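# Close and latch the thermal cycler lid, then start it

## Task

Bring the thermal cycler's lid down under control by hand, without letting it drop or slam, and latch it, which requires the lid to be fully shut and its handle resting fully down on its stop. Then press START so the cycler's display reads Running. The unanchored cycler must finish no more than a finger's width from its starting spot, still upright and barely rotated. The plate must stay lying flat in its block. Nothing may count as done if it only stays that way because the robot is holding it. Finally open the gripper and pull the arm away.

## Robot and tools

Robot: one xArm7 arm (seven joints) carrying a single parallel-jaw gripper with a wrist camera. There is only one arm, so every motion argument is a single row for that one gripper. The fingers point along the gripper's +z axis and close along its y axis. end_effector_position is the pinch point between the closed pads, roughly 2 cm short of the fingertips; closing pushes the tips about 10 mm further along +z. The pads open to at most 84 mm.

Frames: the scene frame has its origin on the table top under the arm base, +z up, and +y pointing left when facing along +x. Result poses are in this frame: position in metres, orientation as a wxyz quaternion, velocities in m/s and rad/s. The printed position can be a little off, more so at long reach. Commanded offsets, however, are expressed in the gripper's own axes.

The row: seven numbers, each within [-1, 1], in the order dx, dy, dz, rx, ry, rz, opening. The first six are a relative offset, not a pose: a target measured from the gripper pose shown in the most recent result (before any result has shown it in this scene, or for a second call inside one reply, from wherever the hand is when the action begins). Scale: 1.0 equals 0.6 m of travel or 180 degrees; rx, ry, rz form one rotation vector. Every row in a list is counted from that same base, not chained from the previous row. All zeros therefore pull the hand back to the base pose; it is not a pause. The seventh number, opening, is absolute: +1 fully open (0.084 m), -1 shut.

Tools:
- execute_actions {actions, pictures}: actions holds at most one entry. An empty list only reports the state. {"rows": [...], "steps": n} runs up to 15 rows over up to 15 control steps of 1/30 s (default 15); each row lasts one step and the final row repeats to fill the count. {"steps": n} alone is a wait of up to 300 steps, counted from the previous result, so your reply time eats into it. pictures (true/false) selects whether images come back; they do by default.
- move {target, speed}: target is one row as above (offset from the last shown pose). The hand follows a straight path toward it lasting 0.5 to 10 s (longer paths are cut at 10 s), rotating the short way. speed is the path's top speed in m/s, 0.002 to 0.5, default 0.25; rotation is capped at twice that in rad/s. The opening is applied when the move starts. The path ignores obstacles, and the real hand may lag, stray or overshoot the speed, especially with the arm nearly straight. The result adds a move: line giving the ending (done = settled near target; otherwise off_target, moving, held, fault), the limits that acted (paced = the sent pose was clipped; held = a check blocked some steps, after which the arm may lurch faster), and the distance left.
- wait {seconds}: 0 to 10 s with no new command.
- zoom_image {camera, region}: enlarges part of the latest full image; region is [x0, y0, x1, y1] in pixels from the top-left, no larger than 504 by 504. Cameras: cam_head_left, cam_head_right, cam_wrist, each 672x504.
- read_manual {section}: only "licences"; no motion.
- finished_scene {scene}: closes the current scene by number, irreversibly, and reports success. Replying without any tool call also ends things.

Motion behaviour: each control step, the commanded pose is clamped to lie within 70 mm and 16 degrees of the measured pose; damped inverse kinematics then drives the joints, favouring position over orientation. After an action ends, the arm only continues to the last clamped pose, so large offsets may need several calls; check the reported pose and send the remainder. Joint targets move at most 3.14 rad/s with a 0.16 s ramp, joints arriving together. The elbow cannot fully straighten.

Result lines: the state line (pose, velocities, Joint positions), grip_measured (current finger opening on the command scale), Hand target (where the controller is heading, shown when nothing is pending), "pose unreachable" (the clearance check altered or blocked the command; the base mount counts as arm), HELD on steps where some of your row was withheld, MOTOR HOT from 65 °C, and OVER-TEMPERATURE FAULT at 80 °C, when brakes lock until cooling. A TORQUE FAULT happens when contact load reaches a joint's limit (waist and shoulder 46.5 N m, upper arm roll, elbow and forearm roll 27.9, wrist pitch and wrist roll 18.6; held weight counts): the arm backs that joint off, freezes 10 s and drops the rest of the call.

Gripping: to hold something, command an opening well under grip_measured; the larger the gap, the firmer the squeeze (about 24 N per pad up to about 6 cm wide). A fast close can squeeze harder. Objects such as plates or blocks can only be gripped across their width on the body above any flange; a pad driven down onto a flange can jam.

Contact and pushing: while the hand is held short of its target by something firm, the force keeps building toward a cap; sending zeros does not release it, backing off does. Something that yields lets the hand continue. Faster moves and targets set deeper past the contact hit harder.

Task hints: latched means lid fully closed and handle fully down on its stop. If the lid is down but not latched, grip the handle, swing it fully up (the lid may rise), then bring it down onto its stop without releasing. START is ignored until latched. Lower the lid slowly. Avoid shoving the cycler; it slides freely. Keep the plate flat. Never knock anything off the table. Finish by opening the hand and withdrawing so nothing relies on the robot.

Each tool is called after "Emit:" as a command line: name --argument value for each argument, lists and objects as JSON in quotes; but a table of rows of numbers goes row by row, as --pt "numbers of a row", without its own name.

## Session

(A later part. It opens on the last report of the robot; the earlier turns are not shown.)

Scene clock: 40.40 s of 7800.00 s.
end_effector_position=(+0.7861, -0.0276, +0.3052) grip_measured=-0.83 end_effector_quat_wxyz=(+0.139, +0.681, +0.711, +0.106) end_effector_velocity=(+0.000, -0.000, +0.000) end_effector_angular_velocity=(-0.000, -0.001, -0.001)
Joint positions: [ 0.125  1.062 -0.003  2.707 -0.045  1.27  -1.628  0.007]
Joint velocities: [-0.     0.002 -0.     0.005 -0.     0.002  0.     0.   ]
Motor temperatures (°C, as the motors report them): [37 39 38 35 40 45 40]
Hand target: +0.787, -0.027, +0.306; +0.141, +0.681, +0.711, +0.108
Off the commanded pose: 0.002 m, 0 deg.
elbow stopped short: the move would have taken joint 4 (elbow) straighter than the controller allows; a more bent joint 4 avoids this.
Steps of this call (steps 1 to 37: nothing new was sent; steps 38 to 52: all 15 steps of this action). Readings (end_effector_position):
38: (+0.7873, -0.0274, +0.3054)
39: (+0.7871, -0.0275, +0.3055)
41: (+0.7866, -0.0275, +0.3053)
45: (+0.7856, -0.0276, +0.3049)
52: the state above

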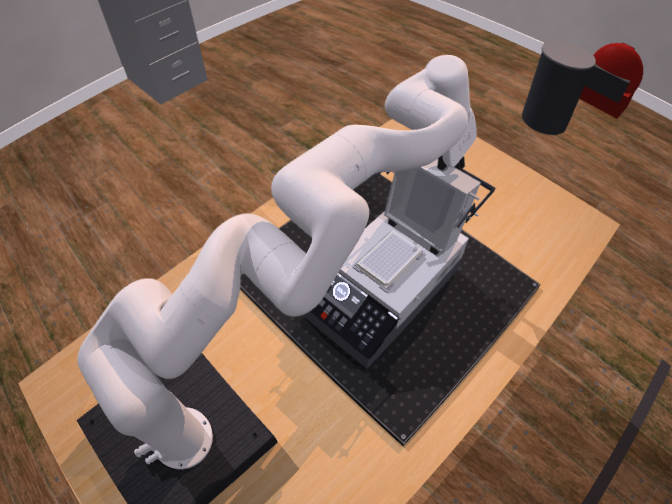

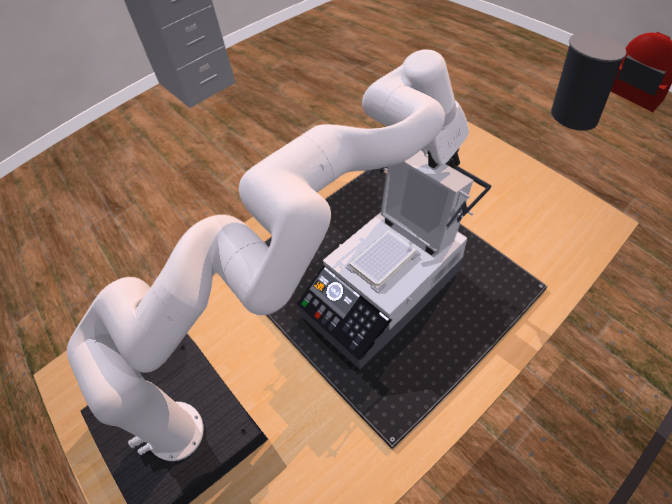

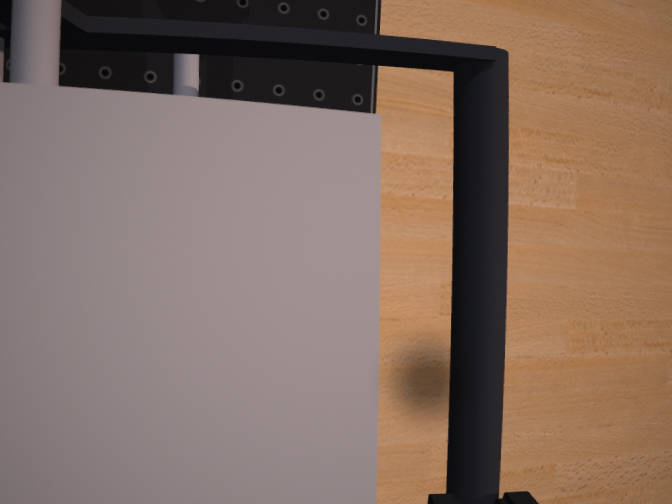

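Emit:
move --target '[0,0.002,0.016,0,0,0,-0.66]' --speed 0.015

Emit:
execute_actions --actions '[{"rows":[[0,0,0,0,0,0,-0.7],[0,0,0,0,0,0,-0.75],[0,0,0,0,0,0,-0.8],[0,0,0,0,0,0,-0.9]]}]'

Scene clock: 43.17 s of 7800.00 s.
end_effector_position=(+0.7898, -0.0276, +0.3054) grip_measured=-0.66 end_effector_quat_wxyz=(+0.144, +0.680, +0.710, +0.111) end_effector_velocity=(+0.001, -0.000, +0.001) end_effector_angular_velocity=(-0.001, -0.004, -0.000)
Joint positions: [ 0.125  1.066 -0.004  2.71  -0.044  1.253 -1.628  0.015]
Joint velocities: [ 0.    -0.002 -0.002 -0.002  0.002 -0.004 -0.001 -0.   ]
Motor temperatures (°C, as the motors report them): [37 39 38 35 40 46 40]
Hand target: +0.790, -0.028, +0.297; +0.141, +0.681, +0.711, +0.108
Off the commanded pose: 0.009 m, 1 deg.
elbow stopped short: the move would have taken joint 4 (elbow) straighter than the controller allows; a more bent joint 4 avoids this.
move: off_target

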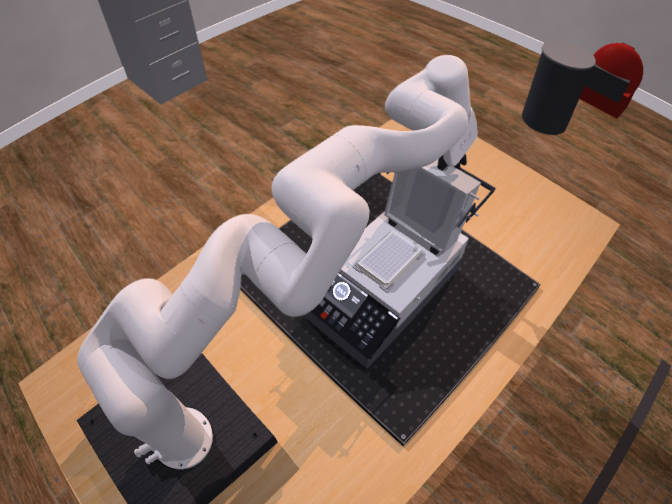

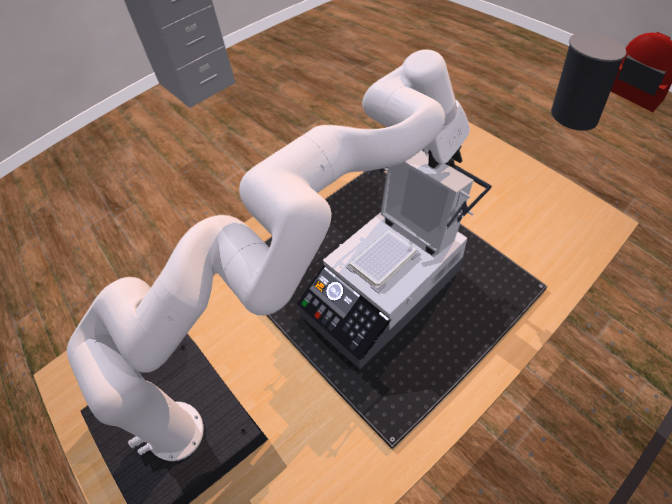

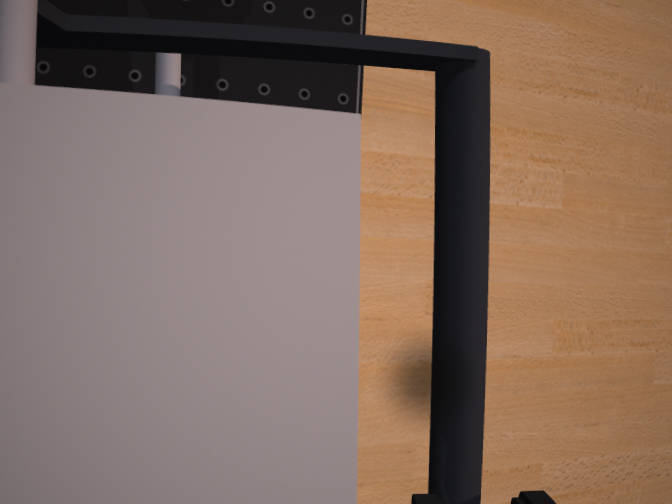

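Scene clock: 43.67 s of 7800.00 s.
end_effector_position=(+0.7888, -0.0277, +0.3061) grip_measured=-0.85 end_effector_quat_wxyz=(+0.143, +0.681, +0.710, +0.110) end_effector_velocity=(-0.000, -0.000, -0.001) end_effector_angular_velocity=(-0.001, +0.002, +0.000)
Joint positions: [ 0.125  1.062 -0.004  2.706 -0.044  1.256 -1.628  0.007]
Joint velocities: [-0.     0.005 -0.     0.006 -0.001  0.004 -0.001 -0.   ]
Motor temperatures (°C, as the motors report them): [37 39 38 35 40 46 40]
Hand target: +0.790, -0.028, +0.305; +0.144, +0.680, +0.710, +0.111
Off the commanded pose: 0.001 m, 0 deg.
elbow stopped short: the move would have taken joint 4 (elbow) straighter than the controller allows; a more bent joint 4 avoids this.
Steps of this call (steps 1 to 15: all 15 steps of this action). Readings (end_effector_position):
1: (+0.7898, -0.0277, +0.3055)
2: (+0.7895, -0.0277, +0.3061)
4: (+0.7889, -0.0277, +0.3061)
8: (+0.7888, -0.0277, +0.3060)
15: the state above

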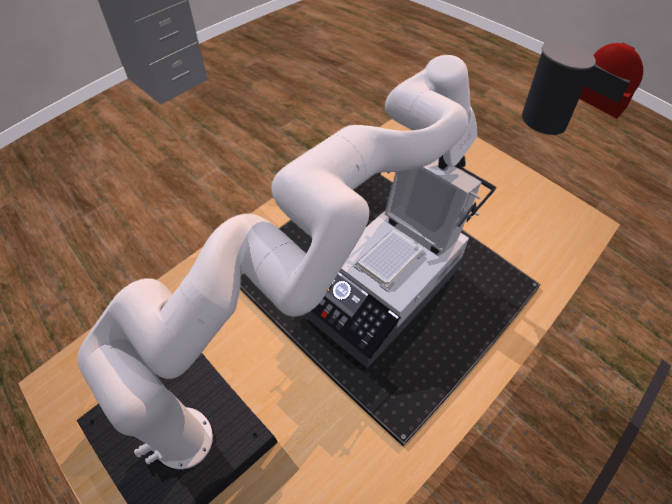

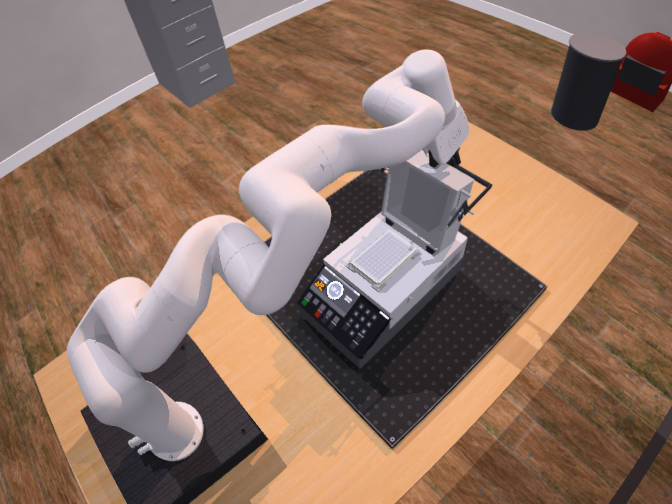

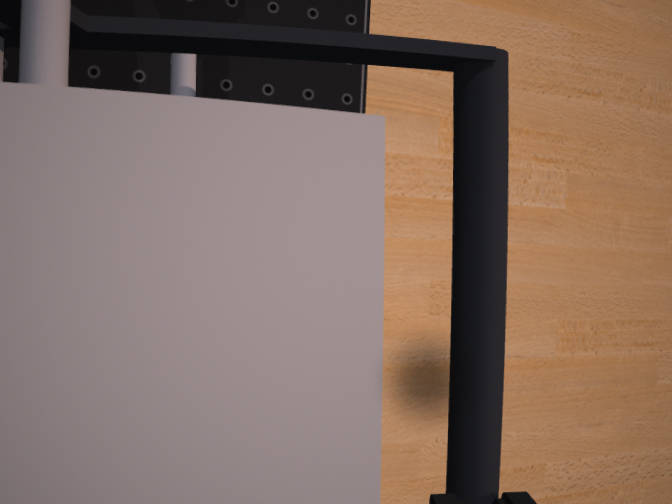

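Emit:
move --target '[0,0,-0.1,0,0,0,-0.55]' --speed 0.08

Emit:
move --target '[0.18,-0.12,-0.045,0,0,0,-0.4]' --speed 0.15

Scene clock: 57.23 s of 7800.00 s.
end_effector_position=(+0.7679, -0.0251, +0.3613) grip_measured=-0.57 end_effector_quat_wxyz=(+0.142, +0.681, +0.710, +0.109) end_effector_velocity=(-0.001, -0.000, -0.000) end_effector_angular_velocity=(-0.000, -0.000, -0.000)
Joint positions: [ 0.13   0.917 -0.004  2.606 -0.046  1.304 -1.625  0.019]
Joint velocities: [-0.    -0.026  0.    -0.047 -0.001 -0.022  0.001  0.   ]
Motor temperatures (°C, as the motors report them): [37 39 38 35 40 47 40]
Hand target: +0.768, -0.025, +0.362; +0.143, +0.681, +0.710, +0.110
Off the commanded pose: 0.001 m, 0 deg.
After step 90, 9.47 s passed at rest.
move: done

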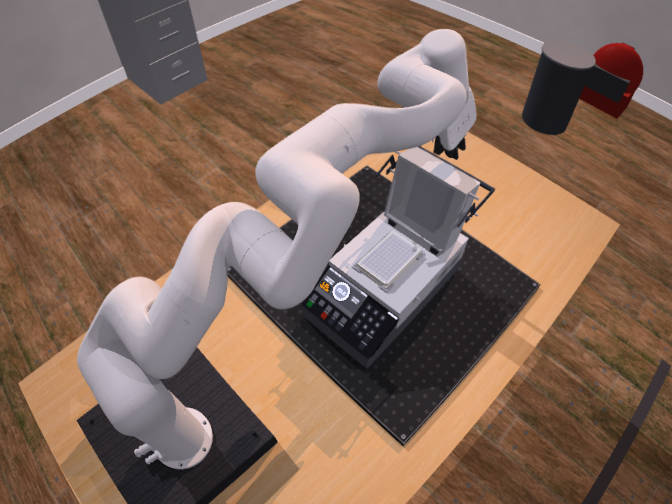

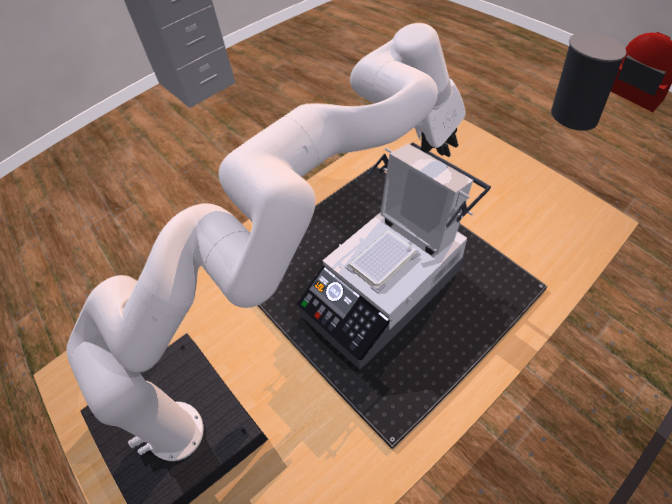

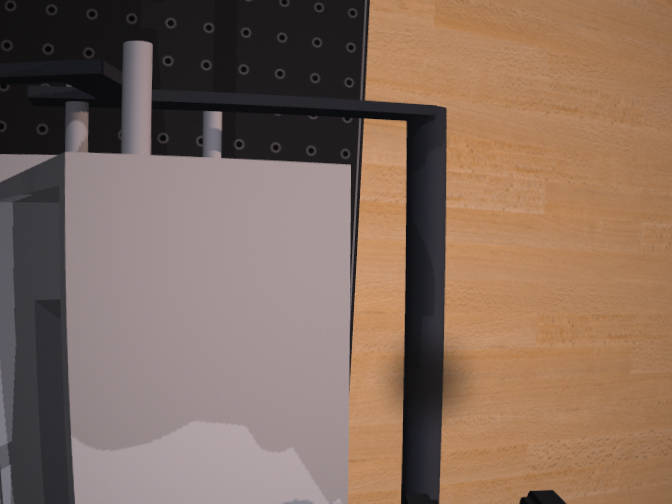

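Scene clock: 58.60 s of 7800.00 s.
end_effector_position=(+0.6881, +0.0800, +0.3553) grip_measured=-0.42 end_effector_quat_wxyz=(+0.142, +0.681, +0.710, +0.109) end_effector_velocity=(-0.002, +0.007, +0.001) end_effector_angular_velocity=(+0.002, -0.004, +0.008)
Joint positions: [ 0.295  0.442  0.003  1.8   -0.134  0.991 -1.406  0.026]
Joint velocities: [ 0.007 -0.008  0.004 -0.011 -0.002 -0.006  0.004 -0.   ]
Motor temperatures (°C, as the motors report them): [37 39 38 35 40 47 40]
Hand target: +0.688, +0.081, +0.356; +0.142, +0.681, +0.710, +0.109
Off the commanded pose: 0.001 m, 0 deg.
move: done

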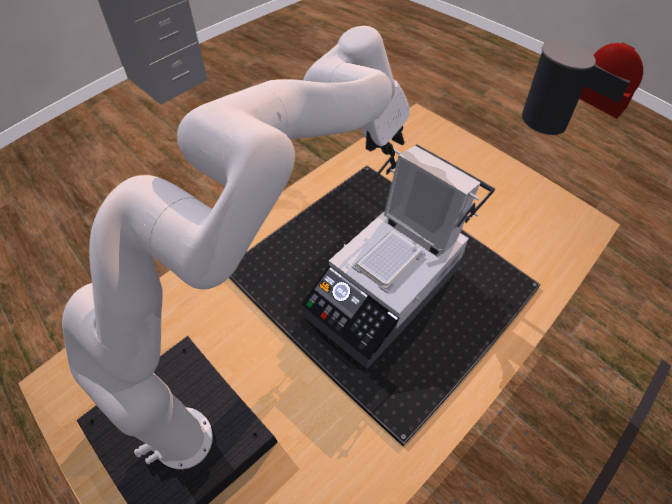

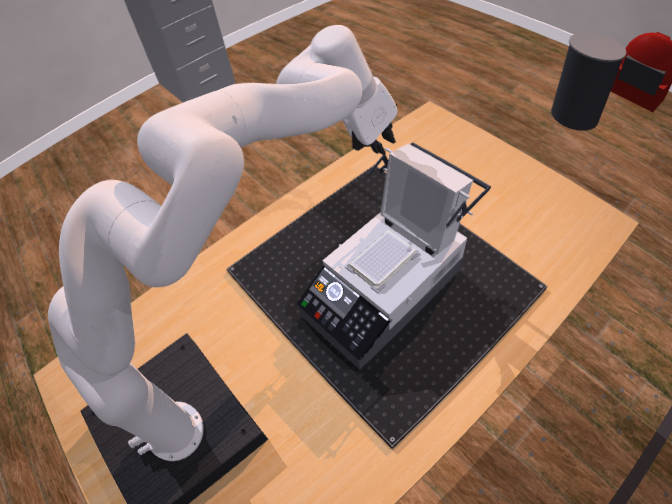

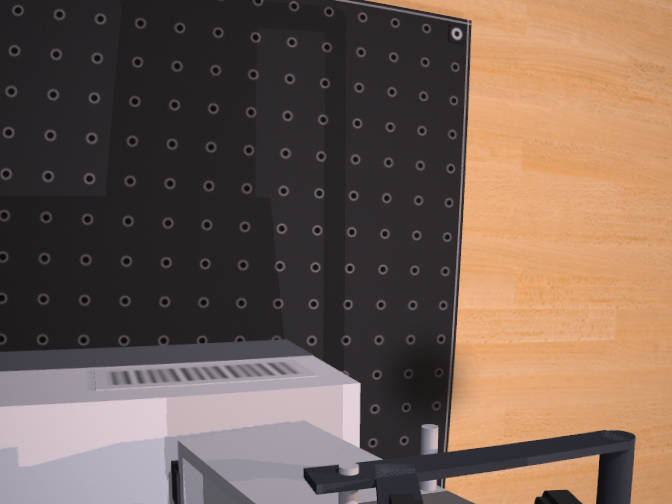

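Emit:
move --target '[0,0.005,0.06,0,0,0,-0.5]' --speed 0.04

Emit:
execute_actions --actions '[{"rows":[[0,0,0,0,0,0,-0.6],[0,0,0,0,0,0,-0.7],[0,0,0,0,0,0,-0.75],[0,0,0,0,0,0,-0.8],[0,0,0,0,0,0,-0.85],[0,0,0,0,0,0,-0.9],[0,0,0,0,0,0,-1]]}]'

Emit:
zoom_image --camera "cam_head_left" --region '[340,100,460,220]'

Scene clock: 62.10 s of 7800.00 s.
end_effector_position=(+0.7039, +0.0803, +0.3354) grip_measured=-0.51 end_effector_quat_wxyz=(+0.147, +0.680, +0.709, +0.116) end_effector_velocity=(+0.001, -0.001, +0.001) end_effector_angular_velocity=(+0.001, -0.009, +0.001)
Joint positions: [ 0.29   0.494  0.003  1.816 -0.134  0.937 -1.406  0.022]
Joint velocities: [-0.003 -0.004  0.002 -0.008 -0.001 -0.013 -0.     0.   ]
Motor temperatures (°C, as the motors report them): [37 39 38 36 40 47 40]
Hand target: +0.703, +0.079, +0.323; +0.142, +0.681, +0.710, +0.109
Off the commanded pose: 0.013 m, 1 deg.
move: off_target

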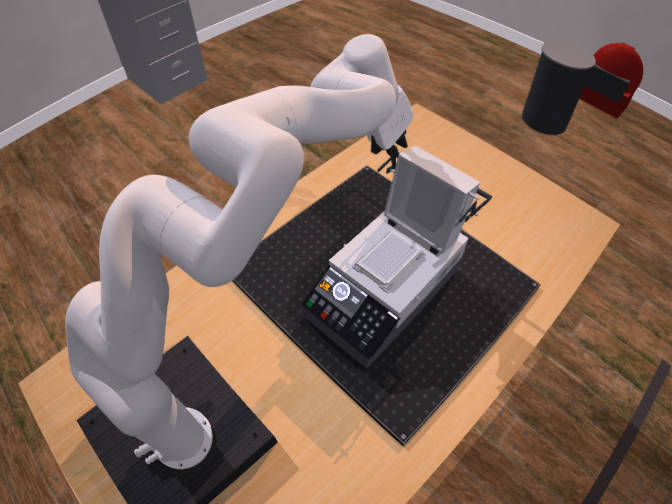

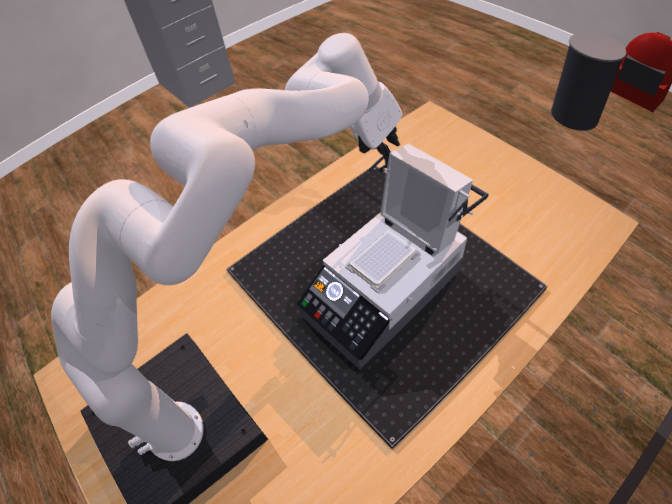

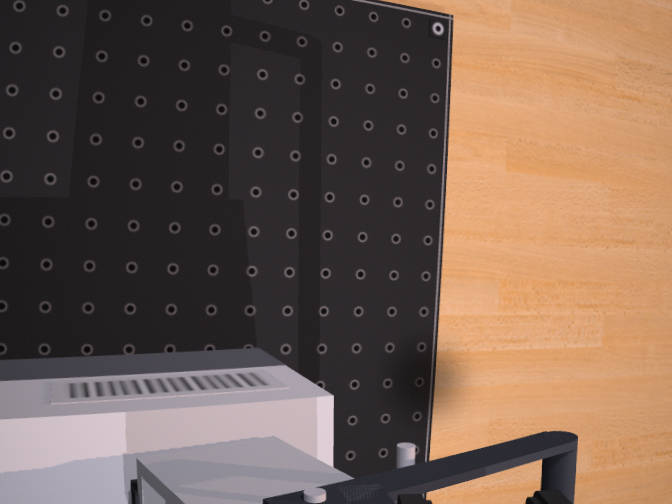

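Scene clock: 62.60 s of 7800.00 s.
end_effector_position=(+0.7034, +0.0801, +0.3346) grip_measured=-0.88 end_effector_quat_wxyz=(+0.146, +0.680, +0.709, +0.115) end_effector_velocity=(+0.002, -0.000, +0.001) end_effector_angular_velocity=(+0.001, -0.005, -0.001)
Joint positions: [ 0.29   0.494  0.003  1.815 -0.134  0.937 -1.406  0.005]
Joint velocities: [-0.001  0.004 -0.     0.005  0.    -0.004 -0.     0.   ]
Motor temperatures (°C, as the motors report them): [37 39 38 36 40 47 40]
Hand target: +0.704, +0.080, +0.335; +0.147, +0.680, +0.709, +0.116
Off the commanded pose: 0.001 m, 0 deg.
Steps of this call (steps 1 to 15: all 15 steps of this action). Readings (end_effector_position):
1: (+0.7037, +0.0802, +0.3354)
2: (+0.7033, +0.0802, +0.3358)
4: (+0.7021, +0.0802, +0.3349)
8: (+0.7025, +0.0801, +0.3343)
15: the state above

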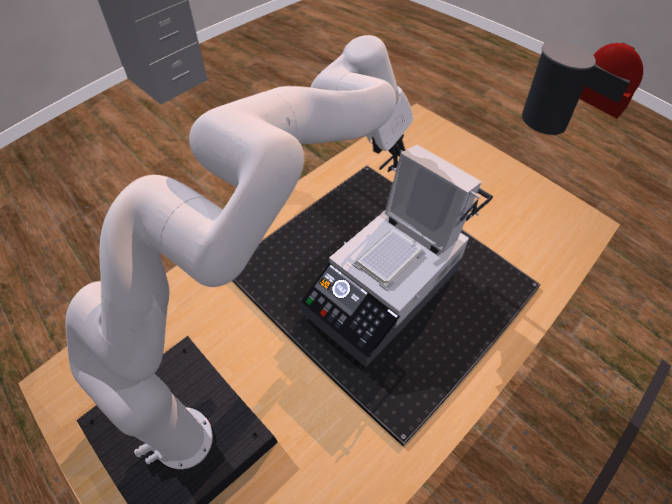

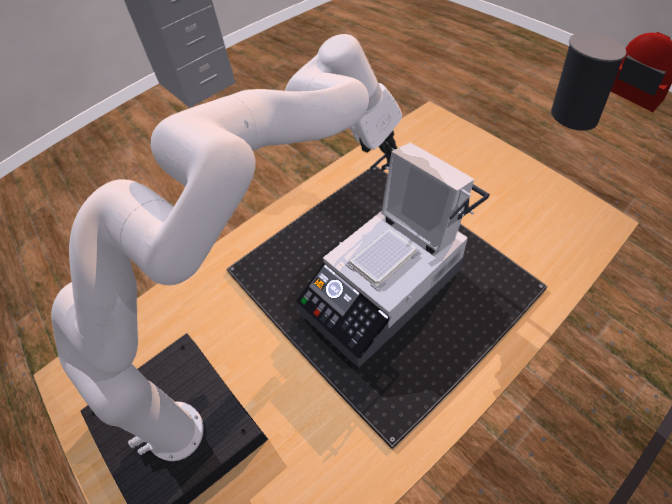

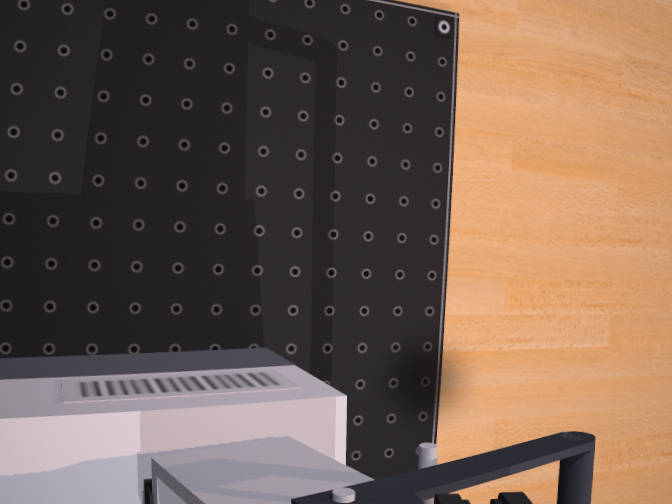

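Region (340, 100, 460, 220) of cam_head_left's 672x504 image, scaled by 4.200, with more detail than that image has.

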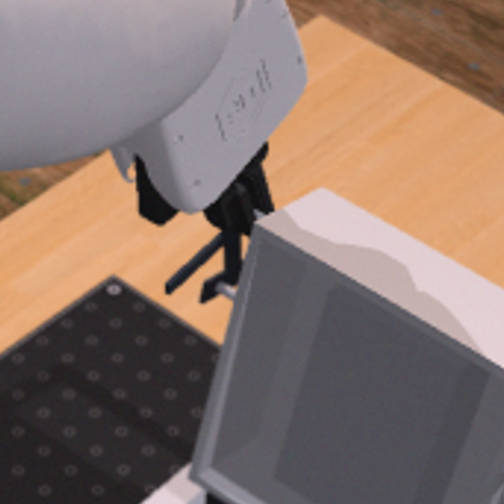

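Emit:
move --target '[0.002,-0.043,-0.022,0,0,0,-1]' --speed 0.03

Scene clock: 65.23 s of 7800.00 s.
end_effector_position=(+0.6751, +0.0798, +0.3384) grip_measured=-0.88 end_effector_quat_wxyz=(+0.147, +0.681, +0.708, +0.115) end_effector_velocity=(-0.002, +0.002, -0.000) end_effector_angular_velocity=(+0.001, +0.000, +0.003)
Joint positions: [ 0.297  0.381  0.001  1.655 -0.142  0.89  -1.389  0.005]
Joint velocities: [ 0.002 -0.005  0.001 -0.008 -0.    -0.003  0.001  0.   ]
Motor temperatures (°C, as the motors report them): [37 39 38 36 40 47 40]
Hand target: +0.675, +0.081, +0.338; +0.146, +0.680, +0.709, +0.115
Off the commanded pose: 0.001 m, 0 deg.
move: done

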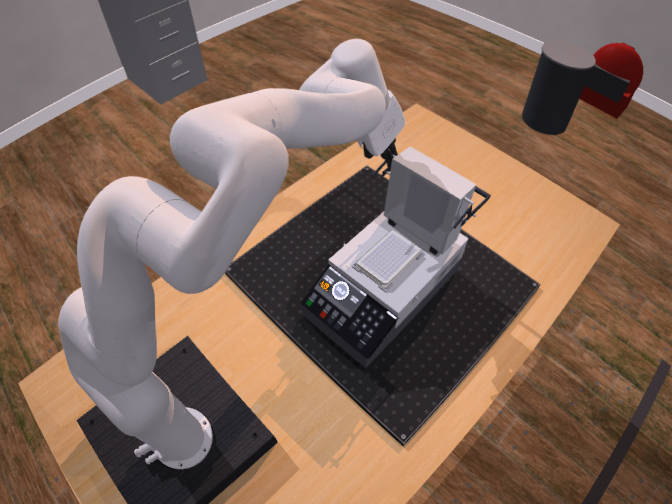

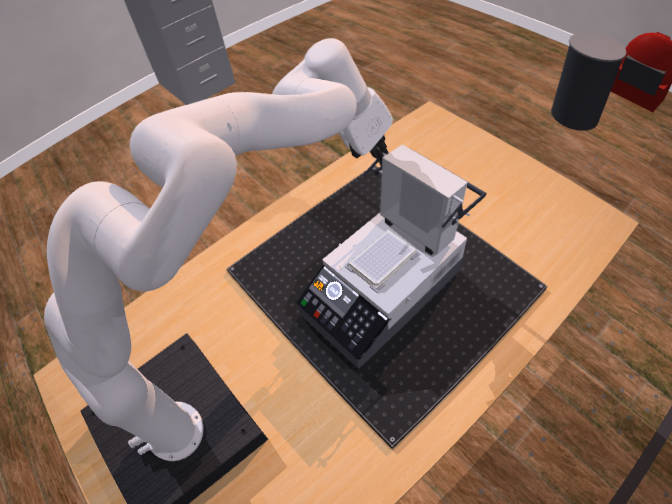

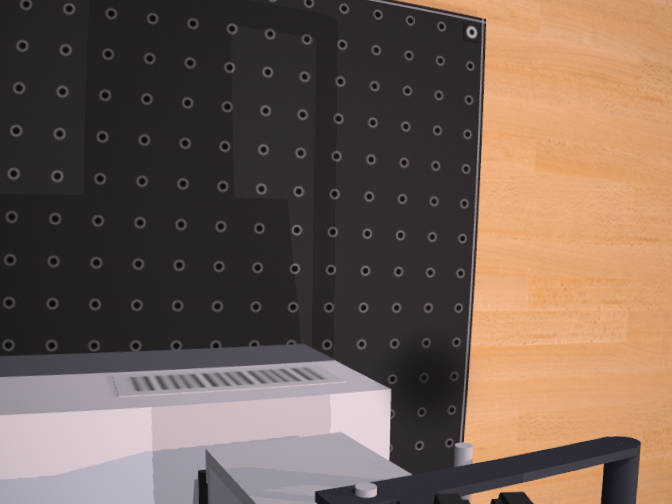

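Emit:
move --target '[0.004,-0.095,-0.029,0,0,0,-1]' --speed 0.04

Scene clock: 71.03 s of 7800.00 s.
end_effector_position=(+0.6153, +0.0799, +0.3321) grip_measured=-0.88 end_effector_quat_wxyz=(+0.146, +0.681, +0.709, +0.114) end_effector_velocity=(-0.001, -0.000, +0.001) end_effector_angular_velocity=(+0.000, -0.003, -0.000)
Joint positions: [ 0.309  0.179  0.003  1.357 -0.163  0.802 -1.351  0.005]
Joint velocities: [ 0.    -0.004 -0.    -0.004 -0.001 -0.002  0.001 -0.   ]
Motor temperatures (°C, as the motors report them): [37 39 38 35 40 47 40]
Hand target: +0.616, +0.080, +0.334; +0.147, +0.681, +0.708, +0.115
Off the commanded pose: 0.002 m, 0 deg.
After step 90, 1.00 s passed at rest.
move: done

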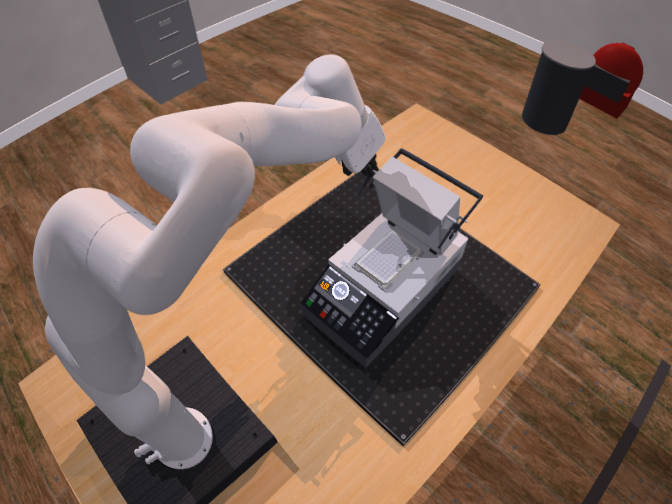

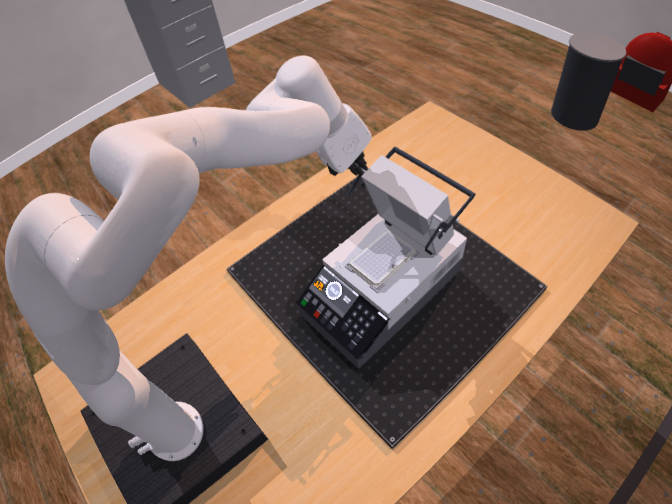

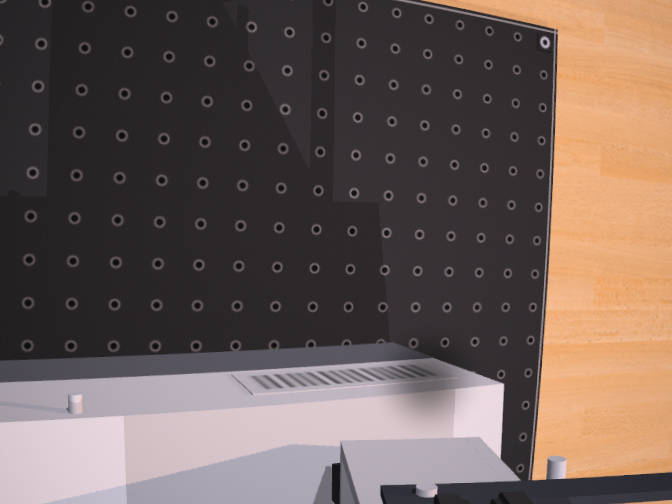

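Emit:
move --target '[0.004,-0.092,0.018,-0.045,0,0,-1]' --speed 0.04

Scene clock: 73.97 s of 7800.00 s.
end_effector_position=(+0.5699, +0.0795, +0.3101) grip_measured=-0.88 end_effector_quat_wxyz=(+0.198, +0.668, +0.697, +0.169) end_effector_velocity=(-0.001, -0.000, -0.001) end_effector_angular_velocity=(+0.001, -0.007, -0.001)
Joint positions: [ 0.316 -0.014 -0.004  0.976 -0.291  0.469 -1.222  0.005]
Joint velocities: [-0.001 -0.005  0.    -0.012 -0.009 -0.013  0.009 -0.   ]
Motor temperatures (°C, as the motors report them): [37 39 38 35 40 47 40]
Hand target: +0.568, +0.079, +0.302; +0.194, +0.669, +0.699, +0.163
Off the commanded pose: 0.008 m, 1 deg.
move: off_target

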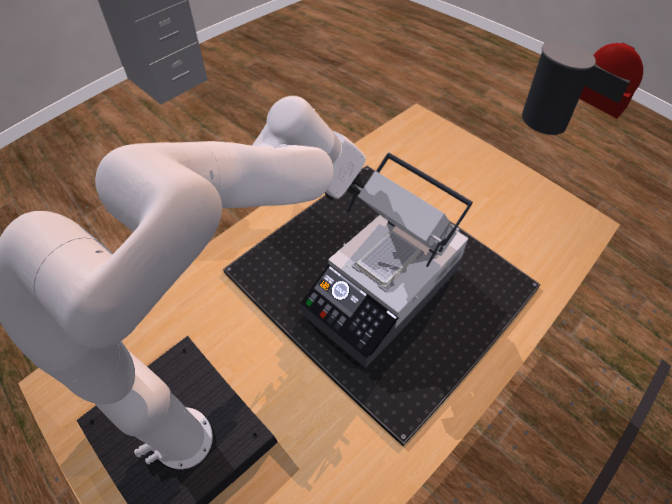

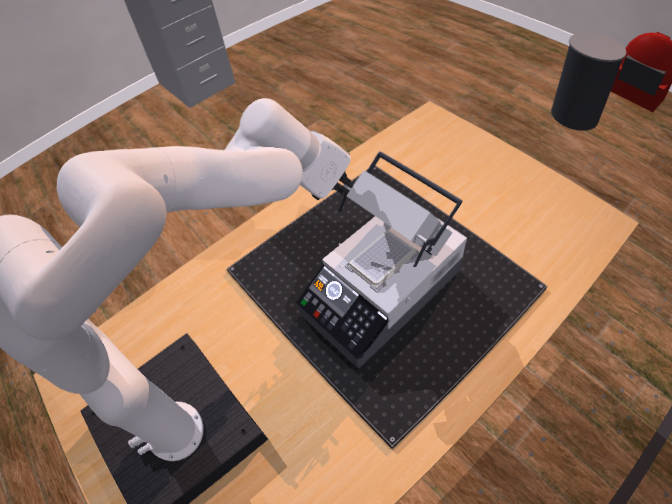

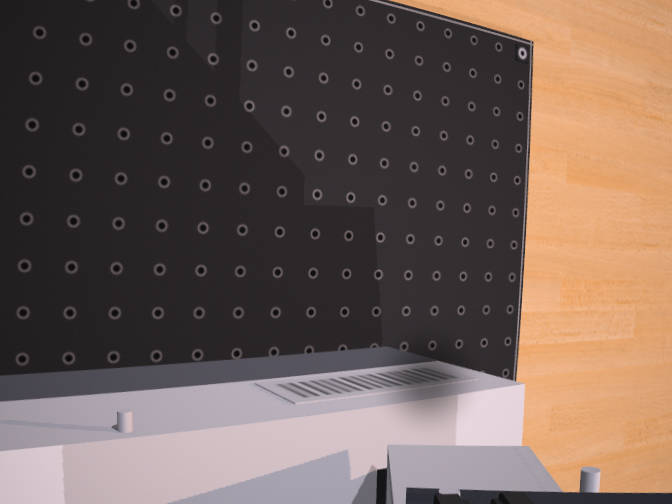

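Emit:
move --target '[0.004,-0.097,0.0,-0.02,0,0,-1]' --speed 0.04

Scene clock: 76.70 s of 7800.00 s.
end_effector_position=(+0.5196, +0.0807, +0.2813) grip_measured=-0.89 end_effector_quat_wxyz=(+0.219, +0.660, +0.693, +0.191) end_effector_velocity=(-0.001, -0.001, +0.001) end_effector_angular_velocity=(+0.000, -0.008, -0.004)
Joint positions: [ 0.288 -0.141  0.014  0.717 -0.467  0.284 -1.05   0.005]
Joint velocities: [-0.007 -0.006  0.003 -0.006 -0.013 -0.007  0.013 -0.   ]
Motor temperatures (°C, as the motors report them): [37 39 38 35 40 46 40]
Hand target: +0.520, +0.079, +0.281; +0.219, +0.662, +0.691, +0.190
Off the commanded pose: 0.002 m, 0 deg.
move: done

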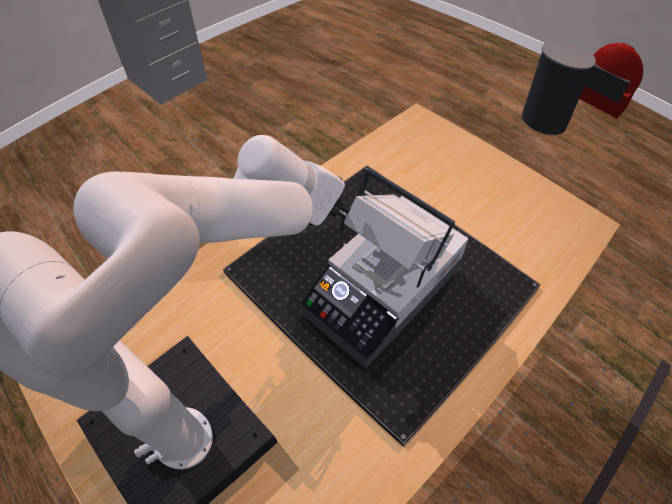

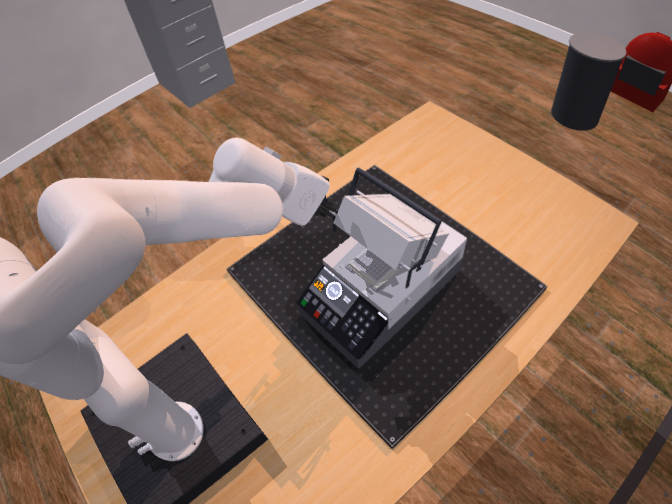

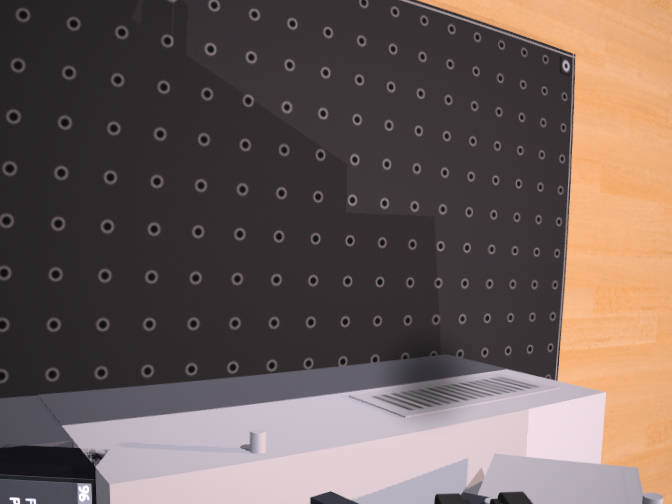

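Emit:
move --target '[0.002,-0.088,0.043,0.02,0,0,-1]' --speed 0.04

Scene clock: 79.97 s of 7800.00 s.
end_effector_position=(+0.4900, +0.0779, +0.2306) grip_measured=-1.00 end_effector_quat_wxyz=(+0.198, +0.667, +0.698, +0.169) end_effector_velocity=(-0.001, +0.003, -0.001) end_effector_angular_velocity=(+0.000, +0.001, +0.006)
Joint positions: [ 0.263 -0.117  0.025  0.617 -0.54   0.223 -0.976  0.   ]
Joint velocities: [ 0.002  0.002  0.002 -0.001 -0.001 -0.002  0.     0.   ]
Motor temperatures (°C, as the motors report them): [37 39 38 36 40 46 40]
Hand target: +0.490, +0.078, +0.231; +0.198, +0.667, +0.698, +0.169
Off the commanded pose: 0.000 m, 0 deg.
move: done

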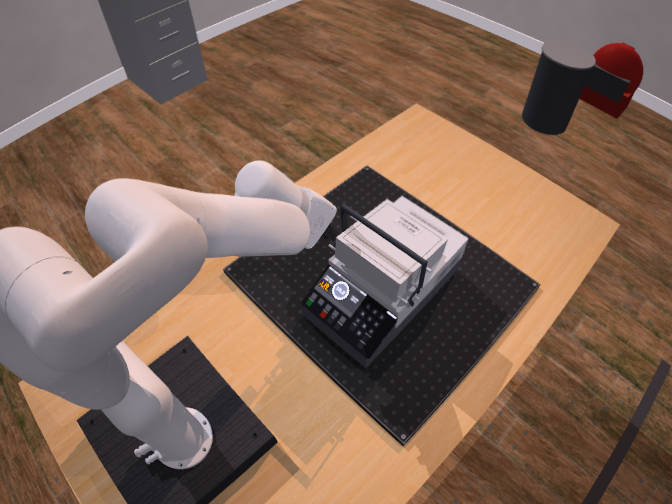

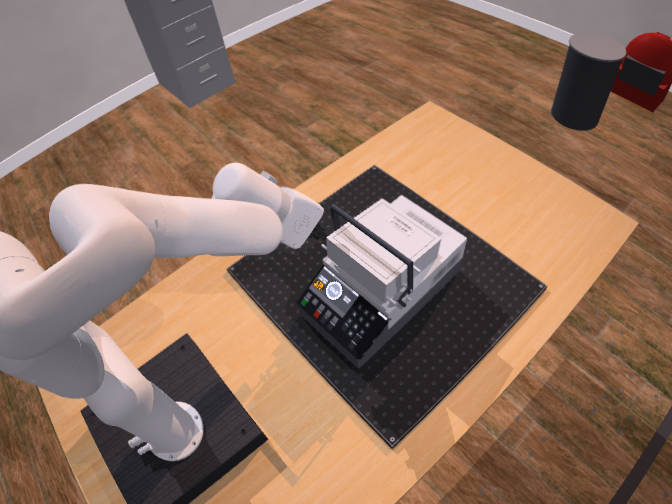

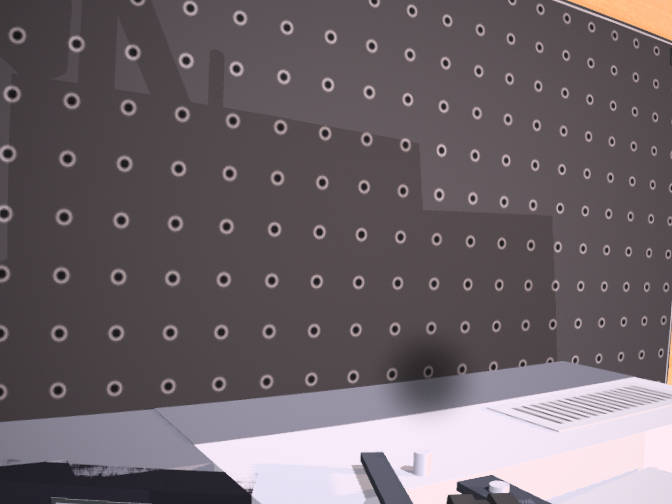

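Emit:
move --target '[0.03,-0.03,-0.12,0,0,0,-1]' --speed 0.15

Emit:
move --target '[0,0.1,-0.1,0.16,0,0,-0.2]'

Scene clock: 82.77 s of 7800.00 s.
end_effector_position=(+0.4378, +0.0971, +0.2827) grip_measured=-1.00 end_effector_quat_wxyz=(+0.198, +0.667, +0.698, +0.168) end_effector_velocity=(-0.001, +0.001, +0.003) end_effector_angular_velocity=(+0.001, -0.004, +0.002)
Joint positions: [ 0.354 -0.392  0.051  0.524 -0.394  0.42  -1.035  0.   ]
Joint velocities: [ 0.003 -0.009  0.    -0.     0.003  0.005 -0.002  0.   ]
Motor temperatures (°C, as the motors report them): [37 39 38 36 40 46 40]
Hand target: +0.438, +0.097, +0.283; +0.198, +0.667, +0.698, +0.169
Off the commanded pose: 0.000 m, 0 deg.
move: done

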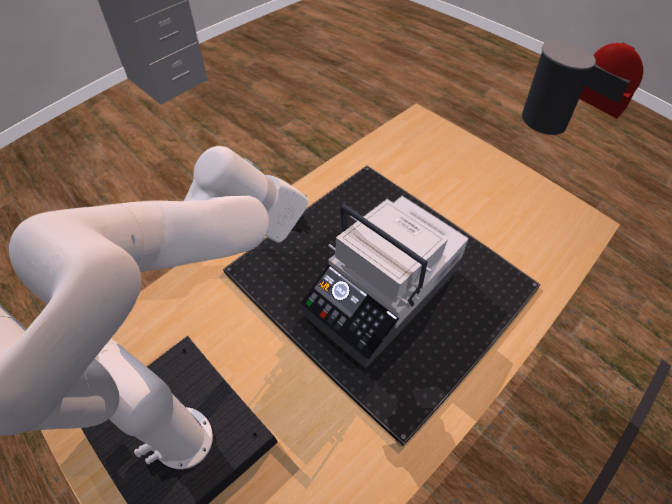

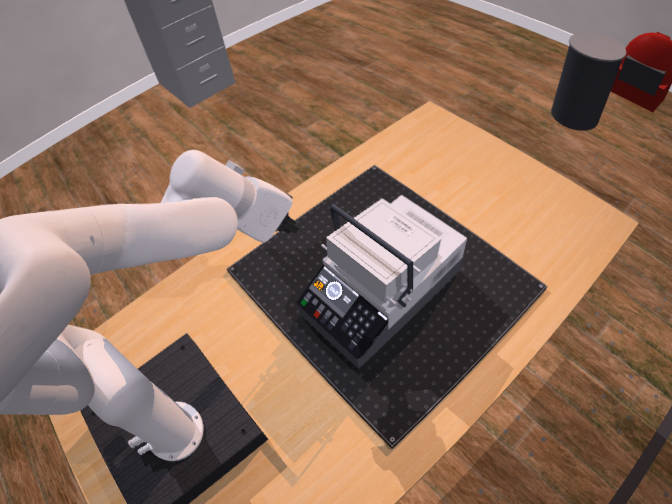

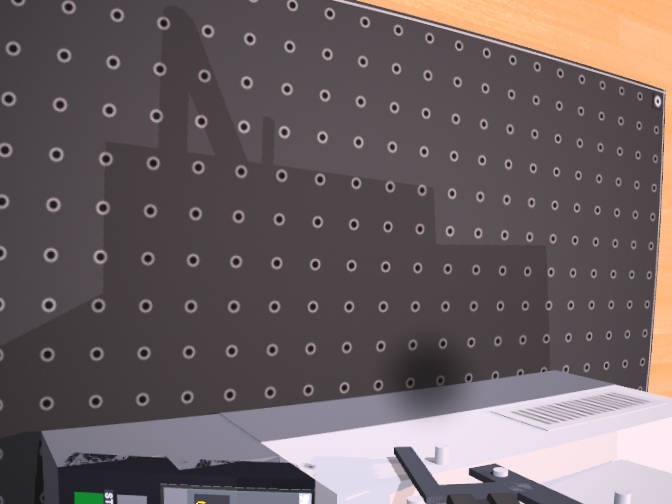

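Scene clock: 84.30 s of 7800.00 s.
end_effector_position=(+0.4596, +0.1026, +0.3640) grip_measured=-0.21 end_effector_quat_wxyz=(+0.025, +0.695, +0.718, -0.009) end_effector_velocity=(+0.001, -0.000, +0.002) end_effector_angular_velocity=(-0.000, +0.005, -0.001)
Joint positions: [ 0.451 -0.078 -0.039  1.256 -0.079  1.306 -1.313  0.035]
Joint velocities: [-0.     0.007 -0.001  0.015  0.001  0.013 -0.002  0.   ]
Motor temperatures (°C, as the motors report them): [37 39 38 36 40 46 40]
Hand target: +0.460, +0.103, +0.364; +0.025, +0.695, +0.718, -0.010
Off the commanded pose: 0.001 m, 0 deg.
move: done

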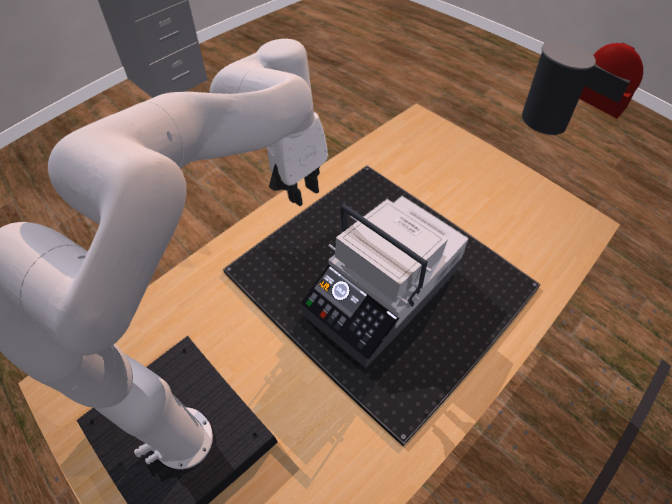

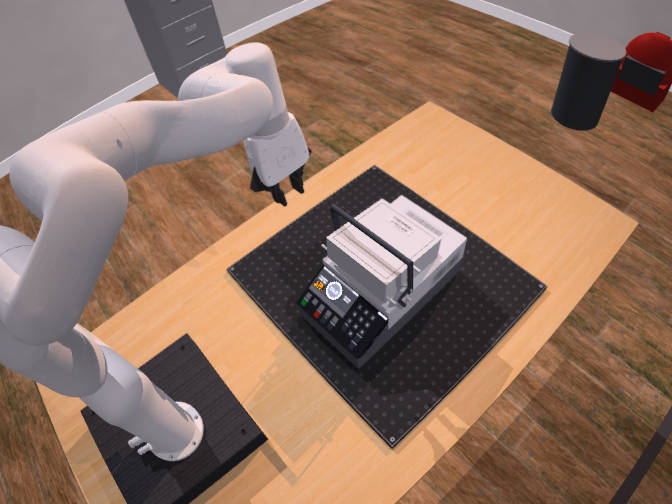

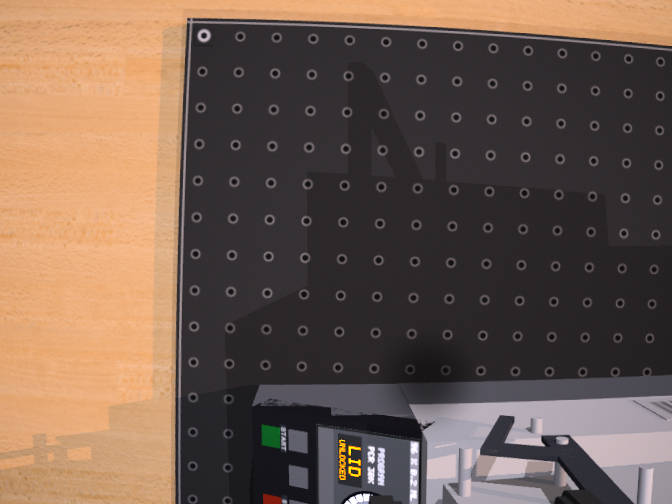

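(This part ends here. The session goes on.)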